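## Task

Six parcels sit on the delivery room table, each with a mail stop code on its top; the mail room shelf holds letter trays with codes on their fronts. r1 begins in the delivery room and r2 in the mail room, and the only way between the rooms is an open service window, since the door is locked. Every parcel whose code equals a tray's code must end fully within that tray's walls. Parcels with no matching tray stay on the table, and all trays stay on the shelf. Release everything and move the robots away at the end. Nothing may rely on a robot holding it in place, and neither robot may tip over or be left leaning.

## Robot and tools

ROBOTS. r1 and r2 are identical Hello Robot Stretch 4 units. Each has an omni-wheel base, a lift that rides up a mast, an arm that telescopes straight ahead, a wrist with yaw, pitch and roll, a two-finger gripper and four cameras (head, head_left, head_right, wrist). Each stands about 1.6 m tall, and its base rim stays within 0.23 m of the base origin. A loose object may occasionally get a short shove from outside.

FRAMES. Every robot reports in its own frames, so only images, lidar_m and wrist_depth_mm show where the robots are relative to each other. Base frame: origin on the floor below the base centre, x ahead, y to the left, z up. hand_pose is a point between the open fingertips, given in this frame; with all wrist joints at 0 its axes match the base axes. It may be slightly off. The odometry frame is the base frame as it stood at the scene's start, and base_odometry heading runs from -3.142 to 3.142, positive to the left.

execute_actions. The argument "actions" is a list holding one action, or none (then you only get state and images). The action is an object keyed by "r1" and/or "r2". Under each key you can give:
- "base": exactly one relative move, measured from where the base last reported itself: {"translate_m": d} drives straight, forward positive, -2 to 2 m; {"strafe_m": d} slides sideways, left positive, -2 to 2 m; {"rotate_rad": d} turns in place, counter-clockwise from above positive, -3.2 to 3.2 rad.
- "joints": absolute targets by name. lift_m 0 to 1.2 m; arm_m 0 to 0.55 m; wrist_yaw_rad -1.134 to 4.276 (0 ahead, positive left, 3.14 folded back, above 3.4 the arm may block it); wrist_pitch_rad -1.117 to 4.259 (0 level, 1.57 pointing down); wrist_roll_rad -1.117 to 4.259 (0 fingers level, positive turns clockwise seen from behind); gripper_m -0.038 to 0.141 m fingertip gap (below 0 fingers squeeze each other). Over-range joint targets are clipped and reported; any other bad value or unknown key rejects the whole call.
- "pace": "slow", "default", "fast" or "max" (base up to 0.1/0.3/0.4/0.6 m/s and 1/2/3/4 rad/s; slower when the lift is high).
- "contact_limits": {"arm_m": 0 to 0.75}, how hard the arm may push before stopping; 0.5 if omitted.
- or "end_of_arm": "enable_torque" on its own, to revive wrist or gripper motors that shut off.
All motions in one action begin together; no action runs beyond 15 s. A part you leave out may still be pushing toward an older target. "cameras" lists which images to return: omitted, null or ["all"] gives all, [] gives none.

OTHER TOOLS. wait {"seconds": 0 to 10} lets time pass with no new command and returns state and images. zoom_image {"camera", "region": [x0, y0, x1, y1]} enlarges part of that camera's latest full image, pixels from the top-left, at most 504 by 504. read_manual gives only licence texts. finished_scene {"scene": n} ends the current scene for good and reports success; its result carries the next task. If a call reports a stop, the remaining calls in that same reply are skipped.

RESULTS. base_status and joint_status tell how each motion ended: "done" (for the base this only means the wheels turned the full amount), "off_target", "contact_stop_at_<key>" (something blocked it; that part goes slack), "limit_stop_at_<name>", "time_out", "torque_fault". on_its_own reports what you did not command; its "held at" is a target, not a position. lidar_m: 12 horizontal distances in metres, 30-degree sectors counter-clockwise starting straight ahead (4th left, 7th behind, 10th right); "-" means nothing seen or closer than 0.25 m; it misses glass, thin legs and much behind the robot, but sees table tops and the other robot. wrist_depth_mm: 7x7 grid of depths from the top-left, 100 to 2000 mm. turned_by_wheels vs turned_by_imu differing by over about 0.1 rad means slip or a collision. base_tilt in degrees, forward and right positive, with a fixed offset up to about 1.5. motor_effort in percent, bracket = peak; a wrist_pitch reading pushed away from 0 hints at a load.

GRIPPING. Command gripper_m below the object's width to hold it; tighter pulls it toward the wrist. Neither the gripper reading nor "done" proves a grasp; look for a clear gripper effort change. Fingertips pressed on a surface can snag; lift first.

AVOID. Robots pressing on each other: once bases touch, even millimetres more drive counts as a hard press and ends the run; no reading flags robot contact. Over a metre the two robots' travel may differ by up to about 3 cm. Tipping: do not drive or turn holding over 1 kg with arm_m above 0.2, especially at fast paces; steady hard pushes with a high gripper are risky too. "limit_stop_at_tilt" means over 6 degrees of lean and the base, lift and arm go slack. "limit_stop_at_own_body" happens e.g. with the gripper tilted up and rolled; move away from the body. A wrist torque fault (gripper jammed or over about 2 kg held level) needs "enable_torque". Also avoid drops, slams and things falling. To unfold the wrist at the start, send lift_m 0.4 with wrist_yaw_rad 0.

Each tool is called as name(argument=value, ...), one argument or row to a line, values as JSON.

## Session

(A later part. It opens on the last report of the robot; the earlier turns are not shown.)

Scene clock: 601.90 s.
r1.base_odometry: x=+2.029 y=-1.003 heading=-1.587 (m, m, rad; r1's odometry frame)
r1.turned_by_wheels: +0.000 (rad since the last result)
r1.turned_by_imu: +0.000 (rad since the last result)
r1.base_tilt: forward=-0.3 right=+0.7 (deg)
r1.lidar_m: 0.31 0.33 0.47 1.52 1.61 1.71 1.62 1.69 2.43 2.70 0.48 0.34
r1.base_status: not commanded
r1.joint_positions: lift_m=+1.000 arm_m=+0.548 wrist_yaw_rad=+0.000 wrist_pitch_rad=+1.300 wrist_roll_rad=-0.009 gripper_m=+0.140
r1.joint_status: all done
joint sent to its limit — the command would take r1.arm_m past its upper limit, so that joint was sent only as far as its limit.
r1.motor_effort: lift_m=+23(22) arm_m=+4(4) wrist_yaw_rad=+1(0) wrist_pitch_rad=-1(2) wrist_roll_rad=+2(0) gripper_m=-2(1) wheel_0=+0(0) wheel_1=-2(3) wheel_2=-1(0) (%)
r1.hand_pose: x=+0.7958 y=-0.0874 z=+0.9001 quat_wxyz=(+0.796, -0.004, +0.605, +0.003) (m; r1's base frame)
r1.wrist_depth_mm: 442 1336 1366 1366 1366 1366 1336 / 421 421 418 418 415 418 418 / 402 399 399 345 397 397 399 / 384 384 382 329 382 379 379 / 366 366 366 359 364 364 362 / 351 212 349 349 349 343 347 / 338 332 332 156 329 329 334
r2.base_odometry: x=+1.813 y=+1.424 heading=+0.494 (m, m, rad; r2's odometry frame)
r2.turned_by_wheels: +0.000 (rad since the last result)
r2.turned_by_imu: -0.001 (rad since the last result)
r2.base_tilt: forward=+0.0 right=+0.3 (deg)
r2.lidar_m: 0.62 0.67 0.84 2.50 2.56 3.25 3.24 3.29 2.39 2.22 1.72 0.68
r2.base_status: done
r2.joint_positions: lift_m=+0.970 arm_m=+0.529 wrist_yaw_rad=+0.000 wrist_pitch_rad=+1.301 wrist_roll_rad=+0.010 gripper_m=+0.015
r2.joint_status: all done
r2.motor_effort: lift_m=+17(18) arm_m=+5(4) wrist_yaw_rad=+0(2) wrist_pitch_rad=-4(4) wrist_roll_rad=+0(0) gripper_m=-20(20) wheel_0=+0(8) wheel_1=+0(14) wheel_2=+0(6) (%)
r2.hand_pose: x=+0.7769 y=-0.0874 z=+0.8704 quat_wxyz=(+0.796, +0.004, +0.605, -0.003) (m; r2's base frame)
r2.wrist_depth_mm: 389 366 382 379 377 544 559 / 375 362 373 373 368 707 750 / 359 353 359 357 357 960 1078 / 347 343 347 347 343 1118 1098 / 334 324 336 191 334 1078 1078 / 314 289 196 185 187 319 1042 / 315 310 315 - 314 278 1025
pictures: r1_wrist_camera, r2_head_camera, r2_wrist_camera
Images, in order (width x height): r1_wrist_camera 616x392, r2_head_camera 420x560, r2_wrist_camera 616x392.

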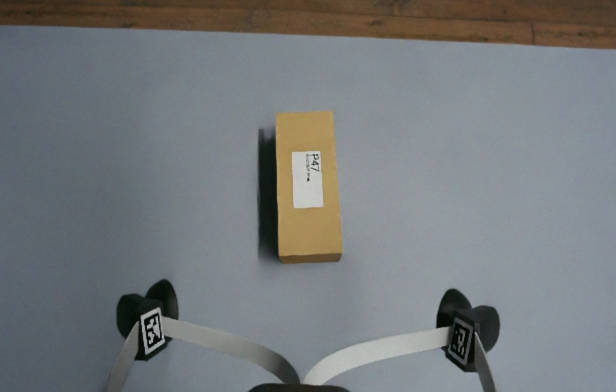

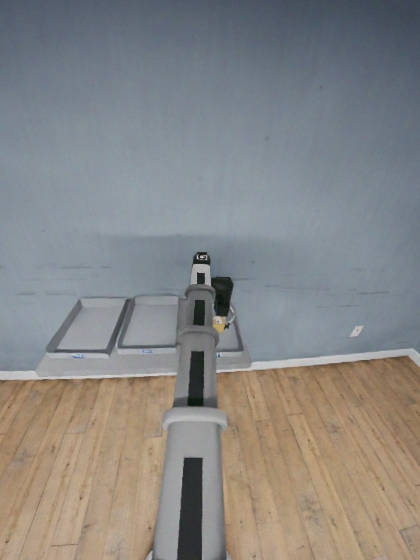

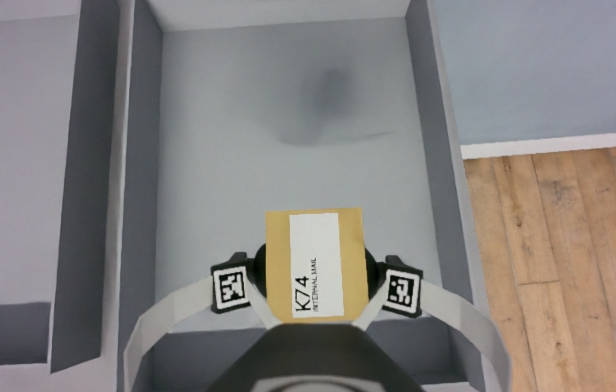

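execute_actions(
  actions=[
    {"r1": {"base": {"strafe_m": 0.061}, "joints": {"arm_m": 0.338, "gripper_m": 0.11, "lift_m": 0.94}, "pace": "fast"}, "r2": {"base": {"translate_m": 0.07}, "joints": {"lift_m": 0.887, "arm_m": 0.54}, "pace": "default"}},
  ],
  cameras=["r1_wrist_camera", "r2_wrist_camera"],
)

Scene clock: 637.17 s.
r1.base_odometry: x=+2.090 y=-1.004 heading=-1.588 (m, m, rad; r1's odometry frame)
r1.turned_by_wheels: +0.000 (rad since the last result)
r1.turned_by_imu: +0.000 (rad since the last result)
r1.base_tilt: forward=-0.3 right=+0.6 (deg)
r1.lidar_m: 0.31 0.34 1.51 1.47 1.54 1.67 1.59 1.72 2.40 1.22 0.47 0.33
r1.base_status: done
r1.joint_positions: lift_m=+0.940 arm_m=+0.339 wrist_yaw_rad=+0.000 wrist_pitch_rad=+1.301 wrist_roll_rad=-0.009 gripper_m=+0.110
r1.joint_status: all done
r1.motor_effort: lift_m=+18(21) arm_m=-4(5) wrist_yaw_rad=+2(0) wrist_pitch_rad=-1(2) wrist_roll_rad=+0(1) gripper_m=+1(3) wheel_0=-1(11) wheel_1=-1(9) wheel_2=+0(1) (%)
r1.hand_pose: x=+0.5866 y=-0.0874 z=+0.8404 quat_wxyz=(+0.796, -0.004, +0.605, +0.003) (m; r1's base frame)
r1.wrist_depth_mm: 373 370 370 370 362 368 366 / 353 353 351 351 349 349 349 / 336 336 334 336 332 332 332 / 320 319 320 265 319 317 317 / 307 306 306 254 304 304 303 / 294 291 291 243 290 291 291 / 282 279 278 234 276 278 279
r2.base_odometry: x=+1.874 y=+1.458 heading=+0.494 (m, m, rad; r2's odometry frame)
r2.turned_by_wheels: +0.000 (rad since the last result)
r2.turned_by_imu: +0.000 (rad since the last result)
r2.base_tilt: forward=+0.0 right=+0.3 (deg)
r2.lidar_m: 0.55 0.56 0.75 2.46 2.58 3.28 3.28 3.33 2.37 2.21 1.60 0.60
r2.base_status: done
r2.joint_positions: lift_m=+0.887 arm_m=+0.539 wrist_yaw_rad=+0.000 wrist_pitch_rad=+1.301 wrist_roll_rad=+0.010 gripper_m=+0.015
r2.joint_status: all done
r2.motor_effort: lift_m=+17(19) arm_m=+6(6) wrist_yaw_rad=+2(3) wrist_pitch_rad=-3(4) wrist_roll_rad=+0(1) gripper_m=-21(20) wheel_0=+2(4) wheel_1=+1(5) wheel_2=+0(11) (%)
r2.hand_pose: x=+0.7868 y=-0.0874 z=+0.7875 quat_wxyz=(+0.796, +0.004, +0.606, -0.003) (m; r2's base frame)
r2.wrist_depth_mm: 248 262 268 274 279 382 427 / 247 279 281 279 279 271 569 / 236 272 271 270 270 256 842 / 228 262 262 262 259 244 1025 / 217 253 253 192 251 230 1008 / 213 245 196 185 187 203 991 / 204 237 237 - 236 232 946
pictures: r1_wrist_camera, r2_wrist_camera
Images, in order (width x height): r1_wrist_camera 616x392, r2_wrist_camera 616x392.

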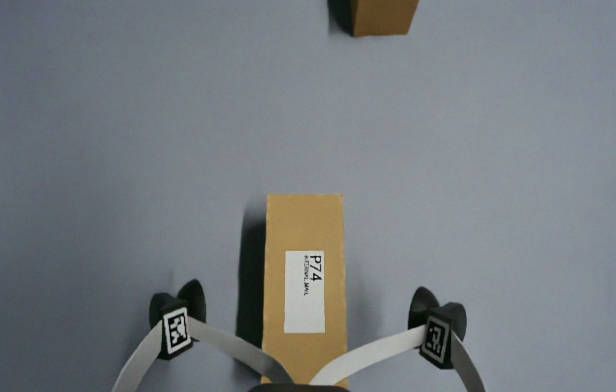

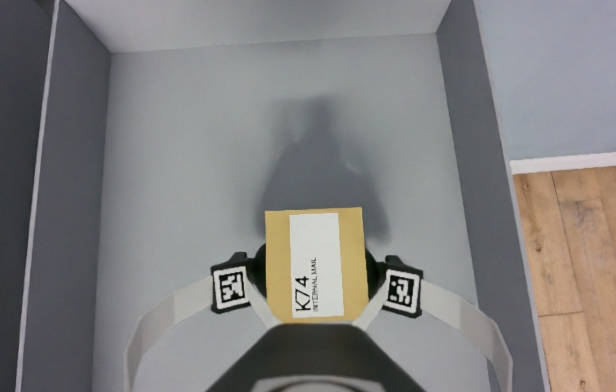

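execute_actions(
  actions=[
    {"r1": {"joints": {"lift_m": 0.887}}, "r2": {"joints": {"lift_m": 0.88, "gripper_m": 0.085}}},
  ],
  cameras=["r1_wrist_camera", "r2_wrist_camera"],
)

Scene clock: 646.93 s.
r1.base_odometry: x=+2.090 y=-1.004 heading=-1.588 (m, m, rad; r1's odometry frame)
r1.turned_by_wheels: +0.000 (rad since the last result)
r1.turned_by_imu: +0.000 (rad since the last result)
r1.base_tilt: forward=-0.3 right=+0.6 (deg)
r1.lidar_m: 0.32 0.34 1.52 1.45 1.55 1.67 1.64 1.72 2.41 1.20 0.46 0.33
r1.base_status: not commanded
r1.joint_positions: lift_m=+0.887 arm_m=+0.339 wrist_yaw_rad=+0.000 wrist_pitch_rad=+1.301 wrist_roll_rad=-0.009 gripper_m=+0.110
r1.joint_status: all done
r1.motor_effort: lift_m=+18(17) arm_m=-4(4) wrist_yaw_rad=+1(1) wrist_pitch_rad=-2(1) wrist_roll_rad=+1(0) gripper_m=-1(2) wheel_0=-1(1) wheel_1=-1(1) wheel_2=+0(0) (%)
r1.hand_pose: x=+0.5866 y=-0.0874 z=+0.7874 quat_wxyz=(+0.796, -0.004, +0.605, +0.003) (m; r1's base frame)
r1.wrist_depth_mm: 307 307 306 304 306 304 303 / 291 291 290 290 289 290 289 / 278 277 277 276 276 276 276 / 265 265 264 209 264 263 263 / 254 253 253 201 252 252 251 / 244 241 238 192 240 242 240 / 233 230 229 185 229 230 231
r2.base_odometry: x=+1.874 y=+1.458 heading=+0.494 (m, m, rad; r2's odometry frame)
r2.turned_by_wheels: +0.000 (rad since the last result)
r2.turned_by_imu: -0.001 (rad since the last result)
r2.base_tilt: forward=-0.1 right=+0.3 (deg)
r2.lidar_m: 0.55 0.58 0.73 2.52 2.57 3.29 3.32 3.35 2.40 2.21 1.63 0.62
r2.base_status: not commanded
r2.joint_positions: lift_m=+0.880 arm_m=+0.539 wrist_yaw_rad=-0.001 wrist_pitch_rad=+1.301 wrist_roll_rad=+0.010 gripper_m=+0.085
r2.joint_status: all done
r2.motor_effort: lift_m=+17(13) arm_m=+6(5) wrist_yaw_rad=+5(4) wrist_pitch_rad=-4(5) wrist_roll_rad=+0(1) gripper_m=+1(21) wheel_0=+2(2) wheel_1=+1(1) wheel_2=+0(0) (%)
r2.hand_pose: x=+0.7867 y=-0.0875 z=+0.7805 quat_wxyz=(+0.796, +0.004, +0.606, -0.003) (m; r2's base frame)
r2.wrist_depth_mm: 250 260 267 272 281 266 424 / 241 278 277 276 276 268 564 / 232 268 267 266 266 254 831 / 222 258 258 257 256 240 1042 / 213 250 250 198 247 229 991 / 205 242 204 180 194 216 976 / 205 233 234 - 233 204 946
pictures: r1_wrist_camera, r2_wrist_camera
Images, in order (width x height): r1_wrist_camera 616x392, r2_wrist_camera 616x392.

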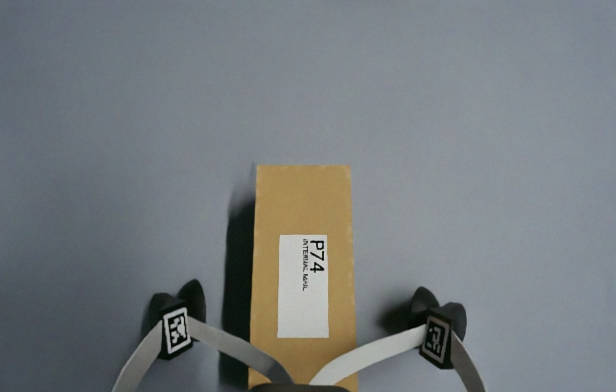

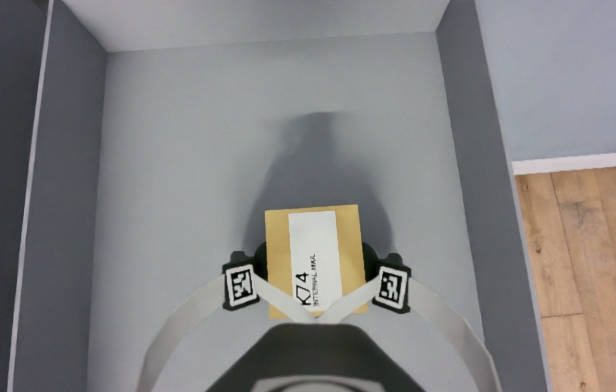

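execute_actions(
  actions=[
    {"r1": {"joints": {"gripper_m": 0.015}}, "r2": {"joints": {"lift_m": 0.9}, "pace": "slow"}},
  ],
  cameras=["r1_wrist_camera", "r2_wrist_camera"],
)

Scene clock: 657.53 s.
r1.base_odometry: x=+2.090 y=-1.004 heading=-1.588 (m, m, rad; r1's odometry frame)
r1.turned_by_wheels: +0.000 (rad since the last result)
r1.turned_by_imu: +0.000 (rad since the last result)
r1.base_tilt: forward=-0.3 right=+0.7 (deg)
r1.lidar_m: 0.31 0.33 1.56 1.45 1.54 1.68 1.63 1.73 2.42 1.22 0.48 0.34
r1.base_status: not commanded
r1.joint_positions: lift_m=+0.887 arm_m=+0.339 wrist_yaw_rad=+0.000 wrist_pitch_rad=+1.301 wrist_roll_rad=-0.009 gripper_m=+0.016
r1.joint_status: all done
r1.motor_effort: lift_m=+18(18) arm_m=-4(4) wrist_yaw_rad=+1(1) wrist_pitch_rad=-2(2) wrist_roll_rad=-1(1) gripper_m=-24(23) wheel_0=-1(0) wheel_1=-1(1) wheel_2=+0(0) (%)
r1.hand_pose: x=+0.5866 y=-0.0874 z=+0.7874 quat_wxyz=(+0.796, -0.004, +0.605, +0.003) (m; r1's base frame)
r1.wrist_depth_mm: 306 306 304 304 304 303 303 / 293 293 290 289 290 289 289 / 278 277 277 276 276 276 276 / 265 264 264 198 264 263 263 / 253 253 252 190 252 251 251 / 243 243 200 182 237 241 240 / 233 229 182 175 181 229 231
r2.base_odometry: x=+1.874 y=+1.458 heading=+0.494 (m, m, rad; r2's odometry frame)
r2.turned_by_wheels: +0.000 (rad since the last result)
r2.turned_by_imu: -0.001 (rad since the last result)
r2.base_tilt: forward=+0.0 right=+0.3 (deg)
r2.lidar_m: 0.55 0.55 0.75 2.53 2.57 3.27 3.30 3.32 2.36 2.19 1.59 0.62
r2.base_status: not commanded
r2.joint_positions: lift_m=+0.900 arm_m=+0.539 wrist_yaw_rad=+0.000 wrist_pitch_rad=+1.300 wrist_roll_rad=+0.010 gripper_m=+0.085
r2.joint_status: all done
r2.motor_effort: lift_m=+24(23) arm_m=+5(5) wrist_yaw_rad=+1(5) wrist_pitch_rad=-3(2) wrist_roll_rad=+0(0) gripper_m=-2(2) wheel_0=+2(2) wheel_1=+1(1) wheel_2=+0(0) (%)
r2.hand_pose: x=+0.7869 y=-0.0874 z=+0.7999 quat_wxyz=(+0.796, +0.004, +0.605, -0.003) (m; r2's base frame)
r2.wrist_depth_mm: 266 260 268 273 281 384 427 / 259 294 294 294 291 484 564 / 249 283 285 283 282 278 842 / 244 273 274 274 273 264 1060 / 236 266 264 216 264 249 1025 / 225 257 254 208 211 218 991 / 216 248 249 - 249 208 960
pictures: r1_wrist_camera, r2_wrist_camera
Images, in order (width x height): r1_wrist_camera 616x392, r2_wrist_camera 616x392.

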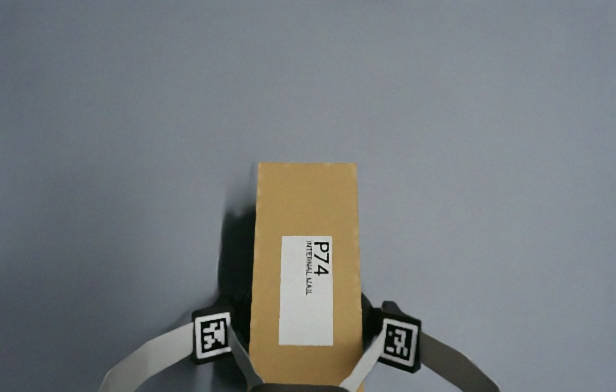

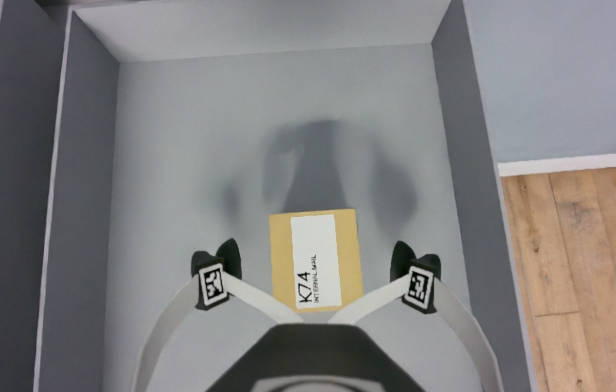

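execute_actions(
  actions=[
    {"r1": {"base": {"strafe_m": -0.9}, "joints": {"lift_m": 0.98, "arm_m": 0.3}, "pace": "max"}, "r2": {"base": {"translate_m": -0.72}, "joints": {"lift_m": 0.97}, "pace": "max"}},
  ],
  cameras=["r1_wrist_camera", "r2_head_camera"],
)

execute_actions(
  actions=[
    {"r1": {"base": {"strafe_m": -1.15}, "pace": "max"}, "r2": {"base": {"rotate_rad": -3.08}, "joints": {"lift_m": 0.4, "arm_m": 0.1, "gripper_m": 0.12}, "pace": "fast"}},
  ],
  cameras=["r1_head_camera", "r2_head_camera"],
)

Scene clock: 693.60 s.
r1.base_odometry: x=+1.190 y=-0.989 heading=-1.588 (m, m, rad; r1's odometry frame)
r1.turned_by_wheels: +0.000 (rad since the last result)
r1.turned_by_imu: +0.002 (rad since the last result)
r1.base_tilt: forward=-0.2 right=+0.6 (deg)
r1.lidar_m: 0.30 0.32 0.44 2.36 2.30 1.71 1.66 1.73 1.98 1.88 1.88 0.31
r1.base_status: done
r1.joint_positions: lift_m=+0.980 arm_m=+0.301 wrist_yaw_rad=+0.000 wrist_pitch_rad=+1.301 wrist_roll_rad=-0.009 gripper_m=+0.016
r1.joint_status: all done
r1.motor_effort: lift_m=+23(25) arm_m=-4(7) wrist_yaw_rad=+0(1) wrist_pitch_rad=-3(4) wrist_roll_rad=+0(1) gripper_m=-22(24) wheel_0=+0(12) wheel_1=+0(14) wheel_2=+0(0) (%)
r1.hand_pose: x=+0.5485 y=-0.0874 z=+0.8800 quat_wxyz=(+0.796, -0.004, +0.606, +0.003) (m; r1's base frame)
r1.wrist_depth_mm: 421 418 415 415 415 415 1308 / 399 397 397 397 394 394 1255 / 379 377 379 379 375 375 1182 / 362 362 359 199 359 359 1118 / 298 345 345 190 345 343 1078 / 290 332 199 182 325 329 691 / 319 314 186 175 181 314 319
r2.base_odometry: x=+1.240 y=+1.116 heading=+0.494 (m, m, rad; r2's odometry frame)
r2.turned_by_wheels: +0.000 (rad since the last result)
r2.turned_by_imu: -0.003 (rad since the last result)
r2.base_tilt: forward=+0.0 right=+0.4 (deg)
r2.lidar_m: 1.27 1.27 2.26 2.46 2.50 2.79 2.58 2.61 2.46 2.27 2.33 1.87
r2.base_status: done
r2.joint_positions: lift_m=+0.970 arm_m=+0.539 wrist_yaw_rad=+0.000 wrist_pitch_rad=+1.301 wrist_roll_rad=+0.010 gripper_m=+0.085
r2.joint_status: all done
r2.motor_effort: lift_m=+23(29) arm_m=+5(6) wrist_yaw_rad=+2(4) wrist_pitch_rad=-2(2) wrist_roll_rad=-1(1) gripper_m=-2(3) wheel_0=-2(6) wheel_1=+0(6) wheel_2=+0(17) (%)
r2.hand_pose: x=+0.7869 y=-0.0874 z=+0.8700 quat_wxyz=(+0.796, +0.004, +0.605, -0.003) (m; r2's base frame)
r2.wrist_depth_mm: 1255 1281 1281 1255 1281 1255 1255 / 1229 1229 1229 1229 1205 1229 1205 / 1182 1182 1182 1182 1160 1182 1160 / 1138 1138 1160 1138 1118 1118 1118 / 1098 1098 1078 1098 1078 1078 1078 / 1078 1078 1060 1060 1060 1060 1078 / 1042 1025 1025 - 1025 1025 1025
pictures: r1_wrist_camera, r2_head_camera
Images, in order (width x height): r1_wrist_camera 616x392, r2_head_camera 420x560.

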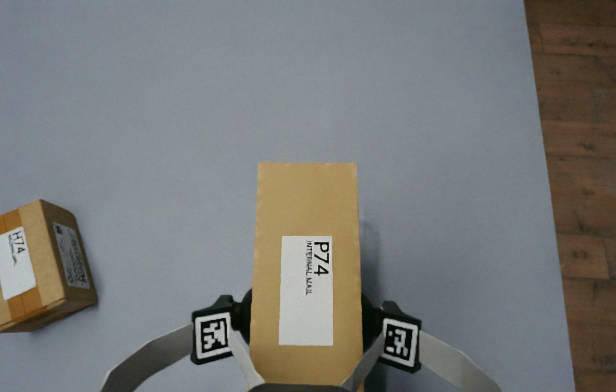

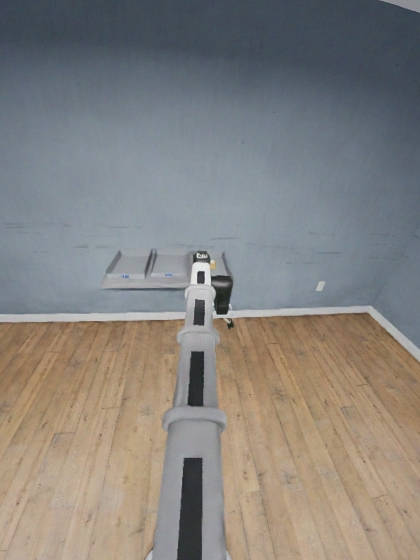

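Scene clock: 698.07 s.
r1.base_odometry: x=+0.040 y=-0.970 heading=-1.587 (m, m, rad; r1's odometry frame)
r1.turned_by_wheels: +0.000 (rad since the last result)
r1.turned_by_imu: +0.003 (rad since the last result)
r1.base_tilt: forward=-0.3 right=+0.6 (deg)
r1.lidar_m: 3.02 1.17 0.86 1.24 2.33 1.74 1.68 1.08 0.76 0.73 0.78 0.96
r1.base_status: done
r1.joint_positions: lift_m=+0.980 arm_m=+0.301 wrist_yaw_rad=+0.000 wrist_pitch_rad=+1.301 wrist_roll_rad=-0.009 gripper_m=+0.016
r1.joint_status: not commanded
r1.motor_effort: lift_m=+23(23) arm_m=-4(4) wrist_yaw_rad=+1(1) wrist_pitch_rad=-2(3) wrist_roll_rad=+2(2) gripper_m=-23(23) wheel_0=+2(10) wheel_1=+1(9) wheel_2=+0(0) (%)
r1.hand_pose: x=+0.5485 y=-0.0874 z=+0.8800 quat_wxyz=(+0.796, -0.004, +0.606, +0.003) (m; r1's base frame)
r1.wrist_depth_mm: 1366 1336 1336 1336 1308 1336 1118 / 1255 1255 1255 1255 1255 1255 1118 / 1205 1205 1205 1205 1205 1205 1078 / 1160 1138 1160 198 1138 1160 1078 / 1098 1098 1098 190 1098 1098 1042 / 1060 1060 199 182 1025 1060 1025 / 1025 1008 186 175 181 1008 991
r2.base_odometry: x=+1.240 y=+1.116 heading=-2.586 (m, m, rad; r2's odometry frame)
r2.turned_by_wheels: -3.080 (rad since the last result)
r2.turned_by_imu: -3.104 (rad since the last result)
r2.base_tilt: forward=+0.0 right=+0.3 (deg)
r2.lidar_m: 2.47 2.68 2.42 2.30 2.34 1.83 1.27 1.32 2.39 2.45 2.53 2.69
r2.base_status: done
r2.joint_positions: lift_m=+0.400 arm_m=+0.101 wrist_yaw_rad=+0.000 wrist_pitch_rad=+1.301 wrist_roll_rad=+0.010 gripper_m=+0.120
r2.joint_status: all done
r2.motor_effort: lift_m=+17(17) arm_m=-6(9) wrist_yaw_rad=+2(0) wrist_pitch_rad=-1(3) wrist_roll_rad=+0(0) gripper_m=-2(4) wheel_0=+1(6) wheel_1=+1(6) wheel_2=+1(7) (%)
r2.hand_pose: x=+0.3489 y=-0.0874 z=+0.3005 quat_wxyz=(+0.796, +0.004, +0.605, -0.003) (m; r2's base frame)
r2.wrist_depth_mm: 621 615 615 609 609 609 609 / 597 591 591 591 591 580 580 / 574 574 569 564 564 564 564 / 554 554 549 549 549 544 539 / 539 535 530 530 530 525 525 / 517 517 508 512 508 508 508 / 504 496 500 - 496 488 492
pictures: r1_head_camera, r2_head_camera
Images, in order (width x height): r1_head_camera 420x560, r2_head_camera 420x560.

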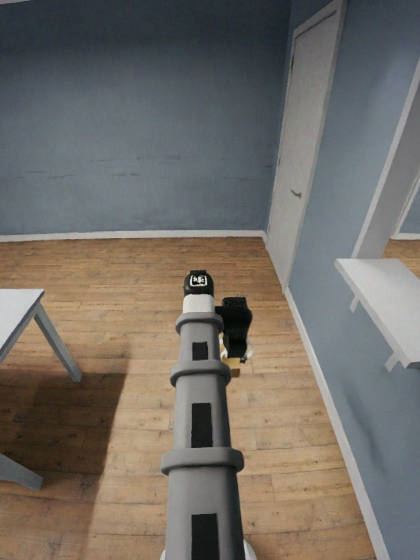

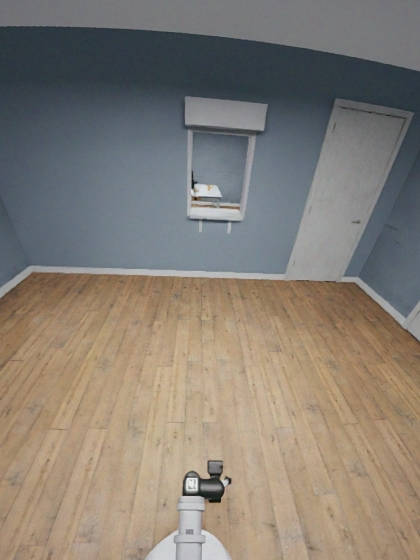

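execute_actions(
  actions=[
    {"r1": {"base": {"translate_m": 0.89}, "joints": {"lift_m": 1.08}, "pace": "max"}, "r2": {"base": {"translate_m": 1.2}, "pace": "max"}},
  ],
  cameras=[],
)

execute_actions(
  actions=[
    {"r1": {"base": {"rotate_rad": -1.6}, "pace": "fast"}, "r2": {"base": {"translate_m": 0.8}, "joints": {"lift_m": 1.1, "arm_m": 0.0}, "pace": "max"}},
  ],
  cameras=["r1_wrist_camera", "r2_head_camera"],
)

Scene clock: 718.60 s.
r1.base_odometry: x=+0.026 y=-1.860 heading=-1.587 (m, m, rad; r1's odometry frame)
r1.turned_by_wheels: +0.000 (rad since the last result)
r1.turned_by_imu: -0.002 (rad since the last result)
r1.base_tilt: forward=-0.3 right=+0.6 (deg)
r1.lidar_m: 2.12 2.24 3.14 0.80 0.84 2.65 2.57 1.08 0.71 0.65 0.69 1.16
r1.base_status: done
r1.joint_positions: lift_m=+1.080 arm_m=+0.301 wrist_yaw_rad=+0.000 wrist_pitch_rad=+1.301 wrist_roll_rad=-0.009 gripper_m=+0.016
r1.joint_status: all done
r1.motor_effort: lift_m=+22(31) arm_m=-4(4) wrist_yaw_rad=+1(1) wrist_pitch_rad=-2(3) wrist_roll_rad=+0(0) gripper_m=-22(25) wheel_0=+2(7) wheel_1=+0(6) wheel_2=+2(12) (%)
r1.hand_pose: x=+0.5484 y=-0.0874 z=+0.9800 quat_wxyz=(+0.796, -0.004, +0.606, +0.003) (m; r1's base frame)
r1.wrist_depth_mm: 1430 1464 1464 1464 1430 1430 1118 / 1366 1397 1366 1366 1366 1336 1118 / 1308 1308 1308 1308 1308 1308 1098 / 1255 1281 1255 199 1255 1255 1098 / 1205 1205 1205 190 1205 1205 1098 / 1160 1160 199 182 1118 1138 1078 / 1098 1078 186 175 181 1098 1060
r2.base_odometry: x=+0.221 y=+0.483 heading=-2.586 (m, m, rad; r2's odometry frame)
r2.turned_by_wheels: +0.000 (rad since the last result)
r2.turned_by_imu: +0.004 (rad since the last result)
r2.base_tilt: forward=+0.0 right=+0.3 (deg)
r2.lidar_m: 1.26 1.43 1.91 2.32 2.40 3.08 2.96 3.02 2.56 2.39 1.99 1.33
r2.base_status: done
r2.joint_positions: lift_m=+0.400 arm_m=+0.101 wrist_yaw_rad=+0.000 wrist_pitch_rad=+1.301 wrist_roll_rad=+0.010 gripper_m=+0.120
r2.joint_status: not commanded
r2.motor_effort: lift_m=+18(18) arm_m=-6(6) wrist_yaw_rad=+1(1) wrist_pitch_rad=-2(3) wrist_roll_rad=-2(1) gripper_m=-1(1) wheel_0=+0(4) wheel_1=+0(6) wheel_2=+2(11) (%)
r2.hand_pose: x=+0.3489 y=-0.0874 z=+0.3004 quat_wxyz=(+0.796, +0.004, +0.605, -0.003) (m; r2's base frame)
r2.wrist_depth_mm: 621 615 609 609 603 609 609 / 597 597 591 591 585 585 585 / 580 574 574 569 564 564 559 / 554 554 549 549 549 544 544 / 535 535 535 535 530 525 525 / 517 512 512 512 504 504 508 / 504 500 500 - 500 492 492
pictures: none
No camera images: the call's "cameras" was empty. Leave "cameras" out to get every camera's image.

Scene clock: 721.57 s.
r1.base_odometry: x=+0.026 y=-1.860 heading=+3.097 (m, m, rad; r1's odometry frame)
r1.turned_by_wheels: -1.600 (rad since the last result)
r1.turned_by_imu: -1.573 (rad since the last result)
r1.base_tilt: forward=-0.3 right=+0.6 (deg)
r1.lidar_m: 0.61 0.69 1.09 2.14 2.22 3.06 0.79 0.85 2.65 2.59 1.13 0.72
r1.base_status: done
r1.joint_positions: lift_m=+1.080 arm_m=+0.301 wrist_yaw_rad=+0.000 wrist_pitch_rad=+1.301 wrist_roll_rad=-0.009 gripper_m=+0.016
r1.joint_status: not commanded
r1.motor_effort: lift_m=+22(22) arm_m=-4(4) wrist_yaw_rad=+2(1) wrist_pitch_rad=-3(2) wrist_roll_rad=-2(0) gripper_m=-23(24) wheel_0=+3(8) wheel_1=+2(7) wheel_2=+0(7) (%)
r1.hand_pose: x=+0.5485 y=-0.0874 z=+0.9801 quat_wxyz=(+0.796, -0.004, +0.606, +0.003) (m; r1's base frame)
r1.wrist_depth_mm: 373 375 373 370 370 368 370 / 355 353 353 351 351 351 349 / 345 343 342 342 338 336 338 / 931 904 866 198 831 809 788 / 1182 1205 1182 190 1182 1182 1160 / 1160 1160 199 182 1118 1138 1138 / 1098 1078 183 175 181 1098 1098
r2.base_odometry: x=-0.459 y=+0.061 heading=-2.586 (m, m, rad; r2's odometry frame)
r2.turned_by_wheels: +0.000 (rad since the last result)
r2.turned_by_imu: +0.002 (rad since the last result)
r2.base_tilt: forward=+0.1 right=+0.3 (deg)
r2.lidar_m: 0.47 0.48 0.84 2.12 2.40 3.28 3.81 3.51 2.49 2.40 0.86 0.47
r2.base_status: done
r2.joint_positions: lift_m=+1.100 arm_m=+0.003 wrist_yaw_rad=+0.000 wrist_pitch_rad=+1.301 wrist_roll_rad=+0.010 gripper_m=+0.120
r2.joint_status: all done
joint sent to its limit — the command would take r2.arm_m past its lower limit, so that joint was sent only as far as its limit.
r2.motor_effort: lift_m=+23(29) arm_m=-5(11) wrist_yaw_rad=+1(1) wrist_pitch_rad=-4(4) wrist_roll_rad=+0(0) gripper_m=-1(2) wheel_0=-1(9) wheel_1=+0(7) wheel_2=+1(17) (%)
r2.hand_pose: x=+0.2509 y=-0.0874 z=+1.0000 quat_wxyz=(+0.796, +0.004, +0.605, -0.003) (m; r2's base frame)
r2.wrist_depth_mm: 521 384 387 387 384 382 382 / 661 676 676 683 676 683 683 / 917 946 946 946 960 960 960 / 1281 1281 1281 1255 1281 1255 1255 / 1255 1229 1229 1255 1255 1205 1205 / 1205 1182 991 976 1160 1182 1182 / 1182 1160 960 - 1160 1138 1138
pictures: r1_wrist_camera, r2_head_camera
Images, in order (width x height): r1_wrist_camera 616x392, r2_head_camera 420x560.

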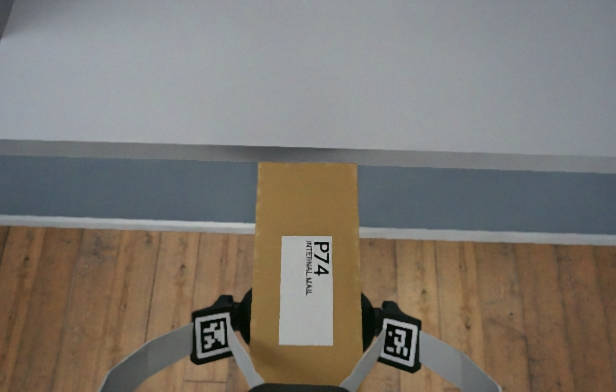

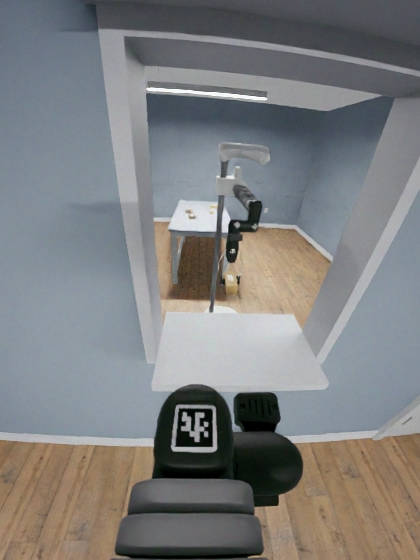

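execute_actions(
  actions=[
    {"r1": {"base": {"translate_m": 0.045}, "joints": {"arm_m": 0.545, "lift_m": 1.04}, "pace": "fast"}, "r2": {"base": {"strafe_m": -0.055}, "pace": "fast"}},
  ],
  cameras=["r1_wrist_camera"],
)

Scene clock: 731.50 s.
r1.base_odometry: x=-0.019 y=-1.858 heading=+3.097 (m, m, rad; r1's odometry frame)
r1.turned_by_wheels: +0.000 (rad since the last result)
r1.turned_by_imu: +0.000 (rad since the last result)
r1.base_tilt: forward=-0.3 right=+0.7 (deg)
r1.lidar_m: 0.60 0.64 1.03 2.14 2.22 3.08 0.85 0.90 2.65 2.59 1.03 0.65
r1.base_status: done
r1.joint_positions: lift_m=+1.040 arm_m=+0.544 wrist_yaw_rad=+0.000 wrist_pitch_rad=+1.301 wrist_roll_rad=-0.009 gripper_m=+0.016
r1.joint_status: all done
r1.motor_effort: lift_m=+19(20) arm_m=+4(3) wrist_yaw_rad=+1(1) wrist_pitch_rad=-1(3) wrist_roll_rad=+1(0) gripper_m=-25(23) wheel_0=+2(8) wheel_1=+1(7) wheel_2=+2(11) (%)
r1.hand_pose: x=+0.7921 y=-0.0874 z=+0.9403 quat_wxyz=(+0.796, -0.004, +0.605, +0.003) (m; r1's base frame)
r1.wrist_depth_mm: 1430 1430 1397 1366 1397 1397 1397 / 309 307 306 306 306 304 304 / 293 293 293 293 291 290 290 / 281 279 279 199 278 278 277 / 267 268 267 190 265 265 264 / 256 257 199 182 251 255 254 / 246 242 186 175 181 242 244
r2.base_odometry: x=-0.488 y=+0.108 heading=-2.586 (m, m, rad; r2's odometry frame)
r2.turned_by_wheels: +0.000 (rad since the last result)
r2.turned_by_imu: +0.000 (rad since the last result)
r2.base_tilt: forward=+0.0 right=+0.3 (deg)
r2.lidar_m: 0.46 0.46 0.79 2.11 2.46 3.35 3.81 3.44 2.42 2.35 0.86 0.47
r2.base_status: done
r2.joint_positions: lift_m=+1.100 arm_m=+0.003 wrist_yaw_rad=+0.000 wrist_pitch_rad=+1.301 wrist_roll_rad=+0.010 gripper_m=+0.120
r2.joint_status: not commanded
r2.motor_effort: lift_m=+23(23) arm_m=-5(5) wrist_yaw_rad=+3(1) wrist_pitch_rad=-1(1) wrist_roll_rad=+1(1) gripper_m=-2(2) wheel_0=-1(11) wheel_1=+1(5) wheel_2=+0(2) (%)
r2.hand_pose: x=+0.2509 y=-0.0874 z=+1.0000 quat_wxyz=(+0.796, +0.004, +0.605, -0.003) (m; r2's base frame)
r2.wrist_depth_mm: 389 387 387 387 384 382 379 / 668 676 683 691 683 691 691 / 931 931 946 960 960 976 976 / 1281 1255 1255 1255 1255 1281 1255 / 1229 1255 1255 1205 1229 1229 1205 / 1182 1205 991 976 1182 1160 1182 / 1160 1160 976 - 1160 1138 1138
pictures: r1_wrist_camera
Images, in order (width x height): r1_wrist_camera 616x392.

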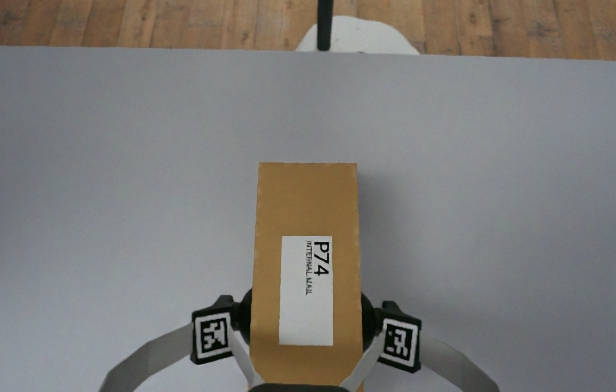

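execute_actions(
  actions=[
    {"r1": {"joints": {"lift_m": 1.028, "gripper_m": 0.10}}, "r2": {"joints": {"arm_m": 0.12}}},
  ],
  cameras=["r1_wrist_camera"],
)

Scene clock: 736.83 s.
r1.base_odometry: x=-0.019 y=-1.858 heading=+3.097 (m, m, rad; r1's odometry frame)
r1.turned_by_wheels: +0.000 (rad since the last result)
r1.turned_by_imu: +0.000 (rad since the last result)
r1.base_tilt: forward=-0.3 right=+0.6 (deg)
r1.lidar_m: 0.61 0.64 1.07 2.13 2.24 3.09 0.81 0.90 2.67 2.58 1.06 0.66
r1.base_status: not commanded
r1.joint_positions: lift_m=+1.028 arm_m=+0.544 wrist_yaw_rad=+0.000 wrist_pitch_rad=+1.301 wrist_roll_rad=-0.009 gripper_m=+0.100
r1.joint_status: all done
r1.motor_effort: lift_m=+19(18) arm_m=+4(4) wrist_yaw_rad=+0(0) wrist_pitch_rad=-2(1) wrist_roll_rad=+1(0) gripper_m=+0(21) wheel_0=+2(2) wheel_1=+1(1) wheel_2=+2(2) (%)
r1.hand_pose: x=+0.7921 y=-0.0874 z=+0.9284 quat_wxyz=(+0.796, -0.004, +0.605, +0.003) (m; r1's base frame)
r1.wrist_depth_mm: 1397 1397 1366 1138 1366 1366 1366 / 294 294 294 293 293 291 290 / 281 279 279 279 278 278 278 / 268 267 268 212 266 265 265 / 256 256 255 204 254 255 254 / 245 245 219 195 242 244 243 / 236 234 231 187 230 232 233
r2.base_odometry: x=-0.488 y=+0.108 heading=-2.586 (m, m, rad; r2's odometry frame)
r2.turned_by_wheels: +0.000 (rad since the last result)
r2.turned_by_imu: -0.001 (rad since the last result)
r2.base_tilt: forward=+0.0 right=+0.4 (deg)
r2.lidar_m: 0.46 0.48 0.82 2.10 2.52 3.35 3.81 3.45 2.44 2.34 0.83 0.47
r2.base_status: not commanded
r2.joint_positions: lift_m=+1.100 arm_m=+0.119 wrist_yaw_rad=+0.000 wrist_pitch_rad=+1.301 wrist_roll_rad=+0.010 gripper_m=+0.120
r2.joint_status: all done
r2.motor_effort: lift_m=+23(23) arm_m=+6(5) wrist_yaw_rad=+2(2) wrist_pitch_rad=-4(3) wrist_roll_rad=+0(0) gripper_m=-1(2) wheel_0=+0(1) wheel_1=+1(1) wheel_2=+0(0) (%)
r2.hand_pose: x=+0.3669 y=-0.0874 z=+1.0000 quat_wxyz=(+0.796, +0.004, +0.605, -0.003) (m; r2's base frame)
r2.wrist_depth_mm: 384 384 382 375 377 379 377 / 375 370 368 368 366 364 364 / 362 359 357 357 355 355 353 / 1025 1042 1042 1060 1078 1078 1060 / 1255 1255 1229 1229 1229 1229 1205 / 1205 1182 1182 1182 1182 1138 1160 / 1160 1160 1160 - 1182 1138 1138
pictures: r1_wrist_camera
Images, in order (width x height): r1_wrist_camera 616x392.

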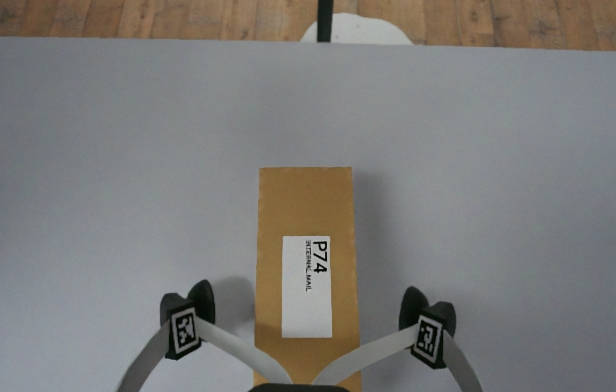

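execute_actions(
  actions=[
    {"r1": {"joints": {"arm_m": 0.05, "lift_m": 1.06}, "base": {"translate_m": -0.12}, "pace": "fast"}, "r2": {"joints": {"arm_m": 0.42, "lift_m": 1.085}, "pace": "default"}},
  ],
  cameras=["r2_wrist_camera"],
)

Scene clock: 747.13 s.
r1.base_odometry: x=+0.101 y=-1.863 heading=+3.097 (m, m, rad; r1's odometry frame)
r1.turned_by_wheels: +0.000 (rad since the last result)
r1.turned_by_imu: +0.000 (rad since the last result)
r1.base_tilt: forward=-0.3 right=+0.6 (deg)
r1.lidar_m: 0.71 0.77 1.23 2.14 2.24 3.08 0.71 0.77 2.66 2.57 1.22 0.76
r1.base_status: done
r1.joint_positions: lift_m=+1.060 arm_m=+0.051 wrist_yaw_rad=+0.000 wrist_pitch_rad=+1.301 wrist_roll_rad=-0.009 gripper_m=+0.100
r1.joint_status: all done
r1.motor_effort: lift_m=+24(27) arm_m=-4(4) wrist_yaw_rad=+1(0) wrist_pitch_rad=-2(2) wrist_roll_rad=+1(1) gripper_m=+0(2) wheel_0=-3(6) wheel_1=-1(7) wheel_2=-1(12) (%)
r1.hand_pose: x=+0.2985 y=-0.0874 z=+0.9599 quat_wxyz=(+0.796, -0.004, +0.606, +0.003) (m; r1's base frame)
r1.wrist_depth_mm: 820 820 820 798 788 788 778 / 1042 1025 1008 1008 991 976 960 / 1281 1255 1281 1255 1255 1229 1229 / 1255 1229 1255 1229 1229 1229 1255 / 1182 1182 1182 1182 1182 1182 1182 / 1138 1138 1118 1138 1138 1138 1118 / 1098 1078 891 891 1078 1078 1078
r2.base_odometry: x=-0.488 y=+0.108 heading=-2.586 (m, m, rad; r2's odometry frame)
r2.turned_by_wheels: +0.000 (rad since the last result)
r2.turned_by_imu: -0.001 (rad since the last result)
r2.base_tilt: forward=+0.0 right=+0.3 (deg)
r2.lidar_m: 0.45 0.48 0.79 2.11 2.49 3.34 3.82 3.41 2.45 2.34 0.83 0.50
r2.base_status: not commanded
r2.joint_positions: lift_m=+1.085 arm_m=+0.419 wrist_yaw_rad=+0.000 wrist_pitch_rad=+1.301 wrist_roll_rad=+0.010 gripper_m=+0.120
r2.joint_status: all done
r2.motor_effort: lift_m=+17(21) arm_m=+6(7) wrist_yaw_rad=+1(1) wrist_pitch_rad=-2(3) wrist_roll_rad=-1(0) gripper_m=+0(0) wheel_0=+0(1) wheel_1=+1(1) wheel_2=+0(0) (%)
r2.hand_pose: x=+0.6669 y=-0.0874 z=+0.9855 quat_wxyz=(+0.796, +0.004, +0.605, -0.003) (m; r2's base frame)
r2.wrist_depth_mm: 1397 1430 1397 1182 1366 1397 1366 / 1366 1336 1366 1366 1336 1336 1336 / 342 342 338 338 336 336 334 / 330 329 327 274 325 324 324 / 319 315 317 264 312 312 312 / 307 306 303 254 258 300 303 / 298 297 297 - 297 293 293
pictures: r2_wrist_camera
Images, in order (width x height): r2_wrist_camera 616x392.

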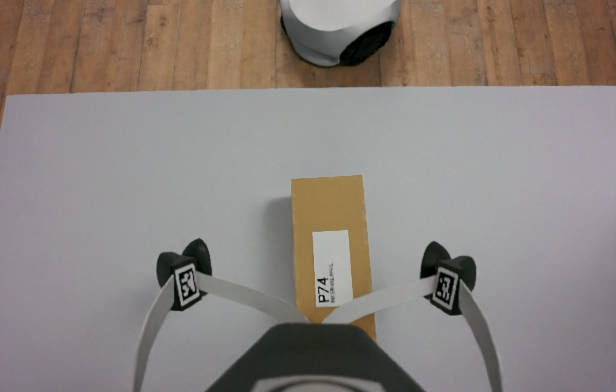

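execute_actions(
  actions=[
    {"r1": {"base": {"strafe_m": -0.3}, "joints": {"lift_m": 0.97, "gripper_m": 0.12}, "pace": "max"}, "r2": {"base": {"strafe_m": -0.012}, "joints": {"lift_m": 1.018}, "pace": "default"}},
  ],
  cameras=["r2_wrist_camera"],
)

execute_actions(
  actions=[
    {"r1": {"base": {"strafe_m": -0.3}, "pace": "max"}, "r2": {"joints": {"gripper_m": 0.015}, "pace": "default"}},
  ],
  cameras=["r2_wrist_camera"],
)

Scene clock: 758.33 s.
r1.base_odometry: x=+0.115 y=-1.563 heading=+3.097 (m, m, rad; r1's odometry frame)
r1.turned_by_wheels: +0.000 (rad since the last result)
r1.turned_by_imu: +0.000 (rad since the last result)
r1.base_tilt: forward=-0.3 right=+0.7 (deg)
r1.lidar_m: 0.73 0.78 1.20 2.42 2.54 0.76 0.72 0.74 2.31 2.26 1.23 0.89
r1.base_status: done
r1.joint_positions: lift_m=+0.970 arm_m=+0.051 wrist_yaw_rad=+0.000 wrist_pitch_rad=+1.301 wrist_roll_rad=-0.009 gripper_m=+0.120
r1.joint_status: all done
r1.motor_effort: lift_m=+20(26) arm_m=-4(4) wrist_yaw_rad=+1(1) wrist_pitch_rad=-1(2) wrist_roll_rad=-1(1) gripper_m=+0(1) wheel_0=+2(11) wheel_1=+1(10) wheel_2=+0(1) (%)
r1.hand_pose: x=+0.2986 y=-0.0874 z=+0.8703 quat_wxyz=(+0.796, -0.004, +0.605, +0.003) (m; r1's base frame)
r1.wrist_depth_mm: 831 820 809 798 798 788 778 / 1042 1008 1025 991 991 976 960 / 1182 1182 1160 1205 1182 1160 1160 / 1138 1138 1138 1160 1138 1138 1138 / 1098 1098 1098 1078 1078 1078 1078 / 1042 1042 1042 1042 1042 1042 1042 / 1008 991 831 809 991 991 991
r2.base_odometry: x=-0.494 y=+0.118 heading=-2.586 (m, m, rad; r2's odometry frame)
r2.turned_by_wheels: +0.000 (rad since the last result)
r2.turned_by_imu: -0.001 (rad since the last result)
r2.base_tilt: forward=+0.0 right=+0.4 (deg)
r2.lidar_m: 0.47 0.50 0.79 2.12 2.48 3.38 3.82 3.43 2.45 2.33 0.82 0.47
r2.base_status: done
r2.joint_positions: lift_m=+1.018 arm_m=+0.419 wrist_yaw_rad=+0.000 wrist_pitch_rad=+1.301 wrist_roll_rad=+0.010 gripper_m=+0.120
r2.joint_status: all done
r2.motor_effort: lift_m=+16(15) arm_m=+5(5) wrist_yaw_rad=+1(2) wrist_pitch_rad=-3(3) wrist_roll_rad=-1(1) gripper_m=+0(1) wheel_0=+2(5) wheel_1=-2(12) wheel_2=+0(0) (%)
r2.hand_pose: x=+0.6669 y=-0.0874 z=+0.9186 quat_wxyz=(+0.796, +0.004, +0.605, -0.003) (m; r2's base frame)
r2.wrist_depth_mm: 1336 1336 1098 1281 1308 1336 1308 / 279 278 278 277 274 273 274 / 270 268 267 266 266 265 264 / 260 259 258 204 256 255 255 / 252 251 249 197 247 247 247 / 243 240 239 190 237 236 238 / 236 235 236 - 233 231 232
pictures: r2_wrist_camera
Images, in order (width x height): r2_wrist_camera 616x392.

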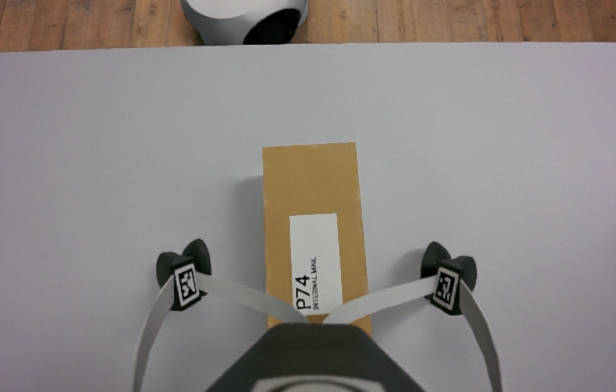

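Scene clock: 760.47 s.
r1.base_odometry: x=+0.128 y=-1.264 heading=+3.097 (m, m, rad; r1's odometry frame)
r1.turned_by_wheels: +0.000 (rad since the last result)
r1.turned_by_imu: +0.000 (rad since the last result)
r1.base_tilt: forward=-0.3 right=+0.6 (deg)
r1.lidar_m: 0.82 0.73 1.07 2.73 2.86 0.77 0.73 2.82 2.03 1.97 1.21 0.88
r1.base_status: done
r1.joint_positions: lift_m=+0.970 arm_m=+0.051 wrist_yaw_rad=+0.000 wrist_pitch_rad=+1.301 wrist_roll_rad=-0.009 gripper_m=+0.120
r1.joint_status: not commanded
r1.motor_effort: lift_m=+20(20) arm_m=-4(4) wrist_yaw_rad=+1(0) wrist_pitch_rad=-1(1) wrist_roll_rad=-2(2) gripper_m=-1(1) wheel_0=+0(13) wheel_1=+2(10) wheel_2=-1(0) (%)
r1.hand_pose: x=+0.2986 y=-0.0874 z=+0.8703 quat_wxyz=(+0.796, -0.004, +0.605, +0.003) (m; r1's base frame)
r1.wrist_depth_mm: 820 820 809 798 798 788 768 / 1042 1025 1008 1008 991 976 946 / 1205 1205 1182 1182 1182 1160 1160 / 1160 1138 1138 1138 1160 1138 1138 / 1098 1098 1098 1078 1098 1098 1078 / 1060 1042 1042 1042 1042 1042 1042 / 1008 991 831 809 991 991 991
r2.base_odometry: x=-0.494 y=+0.118 heading=-2.586 (m, m, rad; r2's odometry frame)
r2.turned_by_wheels: +0.000 (rad since the last result)
r2.turned_by_imu: +0.000 (rad since the last result)
r2.base_tilt: forward=+0.0 right=+0.3 (deg)
r2.lidar_m: 0.44 0.49 0.80 2.14 2.49 3.38 3.81 3.36 2.43 2.34 0.84 0.46
r2.base_status: not commanded
r2.joint_positions: lift_m=+1.018 arm_m=+0.419 wrist_yaw_rad=+0.000 wrist_pitch_rad=+1.301 wrist_roll_rad=+0.010 gripper_m=+0.015
r2.joint_status: all done
r2.motor_effort: lift_m=+17(17) arm_m=+6(6) wrist_yaw_rad=+1(2) wrist_pitch_rad=-3(8) wrist_roll_rad=-1(0) gripper_m=-21(19) wheel_0=+2(2) wheel_1=-2(2) wheel_2=+0(0) (%)
r2.hand_pose: x=+0.6669 y=-0.0874 z=+0.9185 quat_wxyz=(+0.796, +0.004, +0.605, -0.003) (m; r2's base frame)
r2.wrist_depth_mm: 1336 1098 1255 1308 1308 1308 1308 / 278 278 276 276 273 273 273 / 268 267 266 266 264 264 263 / 260 257 257 196 255 255 254 / 251 250 249 189 245 247 245 / 242 242 191 183 187 236 237 / 235 234 234 - 232 230 230
pictures: r2_wrist_camera
Images, in order (width x height): r2_wrist_camera 616x392.

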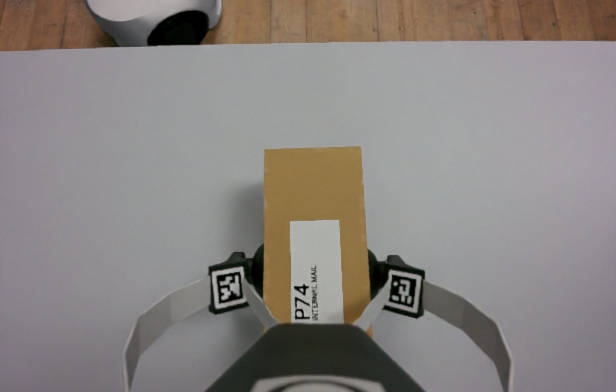

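execute_actions(
  actions=[
    {"r1": {"base": {"strafe_m": -0.29}, "pace": "max"}, "r2": {"base": {"translate_m": -0.76}, "joints": {"arm_m": 0.1, "lift_m": 1.06}, "pace": "max"}},
  ],
  cameras=[],
)

execute_actions(
  actions=[
    {"r1": {"base": {"rotate_rad": 1.6}, "pace": "fast"}, "r2": {"base": {"rotate_rad": -2.93}, "joints": {"lift_m": 0.4}, "pace": "fast"}},
  ],
  cameras=["r2_head_camera"],
)

Scene clock: 792.27 s.
r1.base_odometry: x=+0.141 y=-0.974 heading=+3.097 (m, m, rad; r1's odometry frame)
r1.turned_by_wheels: +0.000 (rad since the last result)
r1.turned_by_imu: +0.000 (rad since the last result)
r1.base_tilt: forward=-0.2 right=+0.6 (deg)
r1.lidar_m: 0.84 0.88 1.07 3.02 1.06 0.79 1.16 2.42 1.74 1.67 1.21 0.87
r1.base_status: done
r1.joint_positions: lift_m=+0.970 arm_m=+0.051 wrist_yaw_rad=+0.000 wrist_pitch_rad=+1.301 wrist_roll_rad=-0.009 gripper_m=+0.120
r1.joint_status: not commanded
r1.motor_effort: lift_m=+20(20) arm_m=-4(4) wrist_yaw_rad=+0(1) wrist_pitch_rad=+0(1) wrist_roll_rad=-1(0) gripper_m=+0(1) wheel_0=+3(11) wheel_1=+1(11) wheel_2=+0(0) (%)
r1.hand_pose: x=+0.2986 y=-0.0874 z=+0.8703 quat_wxyz=(+0.796, -0.004, +0.605, +0.003) (m; r1's base frame)
r1.wrist_depth_mm: 831 820 809 809 798 778 768 / 1042 1025 991 991 991 976 960 / 1205 1182 1182 1182 1160 1182 1160 / 1138 1160 1138 1138 1138 1138 1138 / 1098 1098 1098 1098 1098 1078 1078 / 1042 1042 1042 1042 1042 1042 1042 / 991 991 831 809 991 976 991
r2.base_odometry: x=+0.152 y=+0.519 heading=-2.586 (m, m, rad; r2's odometry frame)
r2.turned_by_wheels: +0.000 (rad since the last result)
r2.turned_by_imu: -0.004 (rad since the last result)
r2.base_tilt: forward=+0.0 right=+0.4 (deg)
r2.lidar_m: 1.21 1.39 1.87 2.38 2.47 3.13 2.99 3.04 2.50 2.34 1.93 1.25
r2.base_status: done
r2.joint_positions: lift_m=+1.060 arm_m=+0.101 wrist_yaw_rad=+0.000 wrist_pitch_rad=+1.301 wrist_roll_rad=+0.010 gripper_m=+0.015
r2.joint_status: all done
r2.motor_effort: lift_m=+24(29) arm_m=-6(4) wrist_yaw_rad=+3(0) wrist_pitch_rad=-4(4) wrist_roll_rad=-1(0) gripper_m=-23(22) wheel_0=-1(10) wheel_1=-1(9) wheel_2=+0(11) (%)
r2.hand_pose: x=+0.3487 y=-0.0874 z=+0.9599 quat_wxyz=(+0.796, +0.004, +0.606, -0.003) (m; r2's base frame)
r2.wrist_depth_mm: 1397 1366 1397 1366 1366 1366 1366 / 1366 1336 1308 1308 1308 1336 1308 / 1281 1281 1281 1281 1281 1255 1255 / 1255 1229 1229 196 1205 1229 1229 / 1205 1182 1205 189 1182 1182 1182 / 1160 1160 192 183 187 1138 1138 / 1118 1118 1118 - 1118 1118 1098
pictures: none
No camera images: the call's "cameras" was empty. Leave "cameras" out to get every camera's image.

Scene clock: 795.60 s.
r1.base_odometry: x=+0.141 y=-0.974 heading=-1.587 (m, m, rad; r1's odometry frame)
r1.turned_by_wheels: +1.599 (rad since the last result)
r1.turned_by_imu: +1.572 (rad since the last result)
r1.base_tilt: forward=-0.4 right=+0.6 (deg)
r1.lidar_m: 3.04 1.03 0.79 1.26 2.33 1.69 1.68 1.20 0.87 0.83 0.89 1.10
r1.base_status: done
r1.joint_positions: lift_m=+0.970 arm_m=+0.051 wrist_yaw_rad=+0.000 wrist_pitch_rad=+1.301 wrist_roll_rad=-0.009 gripper_m=+0.120
r1.joint_status: not commanded
r1.motor_effort: lift_m=+20(20) arm_m=-4(4) wrist_yaw_rad=+0(1) wrist_pitch_rad=-1(1) wrist_roll_rad=+1(1) gripper_m=-1(0) wheel_0=-4(8) wheel_1=-2(6) wheel_2=-1(8) (%)
r1.hand_pose: x=+0.2986 y=-0.0874 z=+0.8703 quat_wxyz=(+0.796, -0.004, +0.605, +0.003) (m; r1's base frame)
r1.wrist_depth_mm: 1336 1336 1336 1308 1336 1308 1229 / 1255 1255 1255 1255 1229 1255 1205 / 1205 1205 1205 1205 1182 1182 1160 / 1160 1138 1160 1138 1138 1138 1118 / 1098 1118 1078 1098 1098 1098 1098 / 1060 1042 1042 1060 1042 1042 1042 / 1008 991 831 809 991 991 991
r2.base_odometry: x=+0.152 y=+0.519 heading=+0.768 (m, m, rad; r2's odometry frame)
r2.turned_by_wheels: -2.930 (rad since the last result)
r2.turned_by_imu: -2.951 (rad since the last result)
r2.base_tilt: forward=+0.0 right=+0.2 (deg)
r2.lidar_m: 2.52 2.87 2.35 2.33 1.66 1.24 1.21 1.50 2.39 2.37 2.66 2.52
r2.base_status: done
r2.joint_positions: lift_m=+0.400 arm_m=+0.101 wrist_yaw_rad=+0.000 wrist_pitch_rad=+1.301 wrist_roll_rad=+0.010 gripper_m=+0.015
r2.joint_status: all done
r2.motor_effort: lift_m=+18(21) arm_m=-6(6) wrist_yaw_rad=+0(2) wrist_pitch_rad=-4(3) wrist_roll_rad=+0(0) gripper_m=-21(21) wheel_0=+2(6) wheel_1=+0(8) wheel_2=+1(8) (%)
r2.hand_pose: x=+0.3488 y=-0.0874 z=+0.3004 quat_wxyz=(+0.796, +0.004, +0.606, -0.003) (m; r2's base frame)
r2.wrist_depth_mm: 621 615 615 609 609 609 603 / 597 591 591 585 585 580 585 / 574 574 569 569 564 559 564 / 554 554 554 196 549 544 539 / 539 530 530 189 525 525 525 / 517 517 191 183 187 508 508 / 500 500 500 - 496 488 492
pictures: r2_head_camera
Images, in order (width x height): r2_head_camera 420x560.

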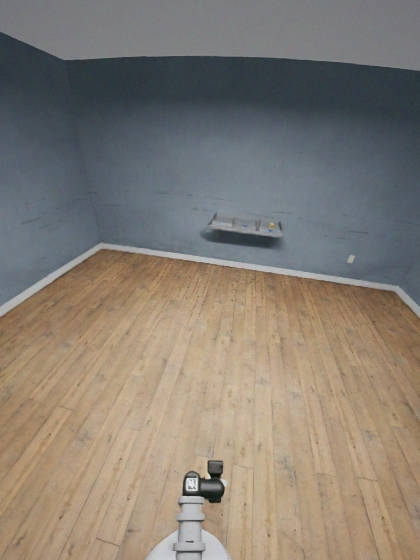

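zoom_image(
  camera="r2_head_camera",
  region=[190, 200, 300, 250],
)

Region (190, 200, 300, 250) of r2_head_camera's 420x560 image, scaled by 4.582, with more detail than that image has; it fills the top 229 rows of this view, and the rest is white.

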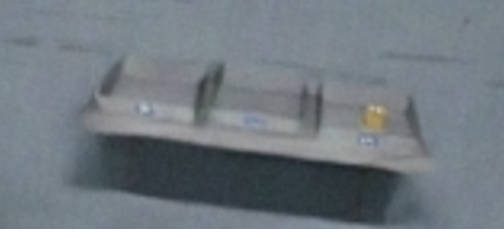

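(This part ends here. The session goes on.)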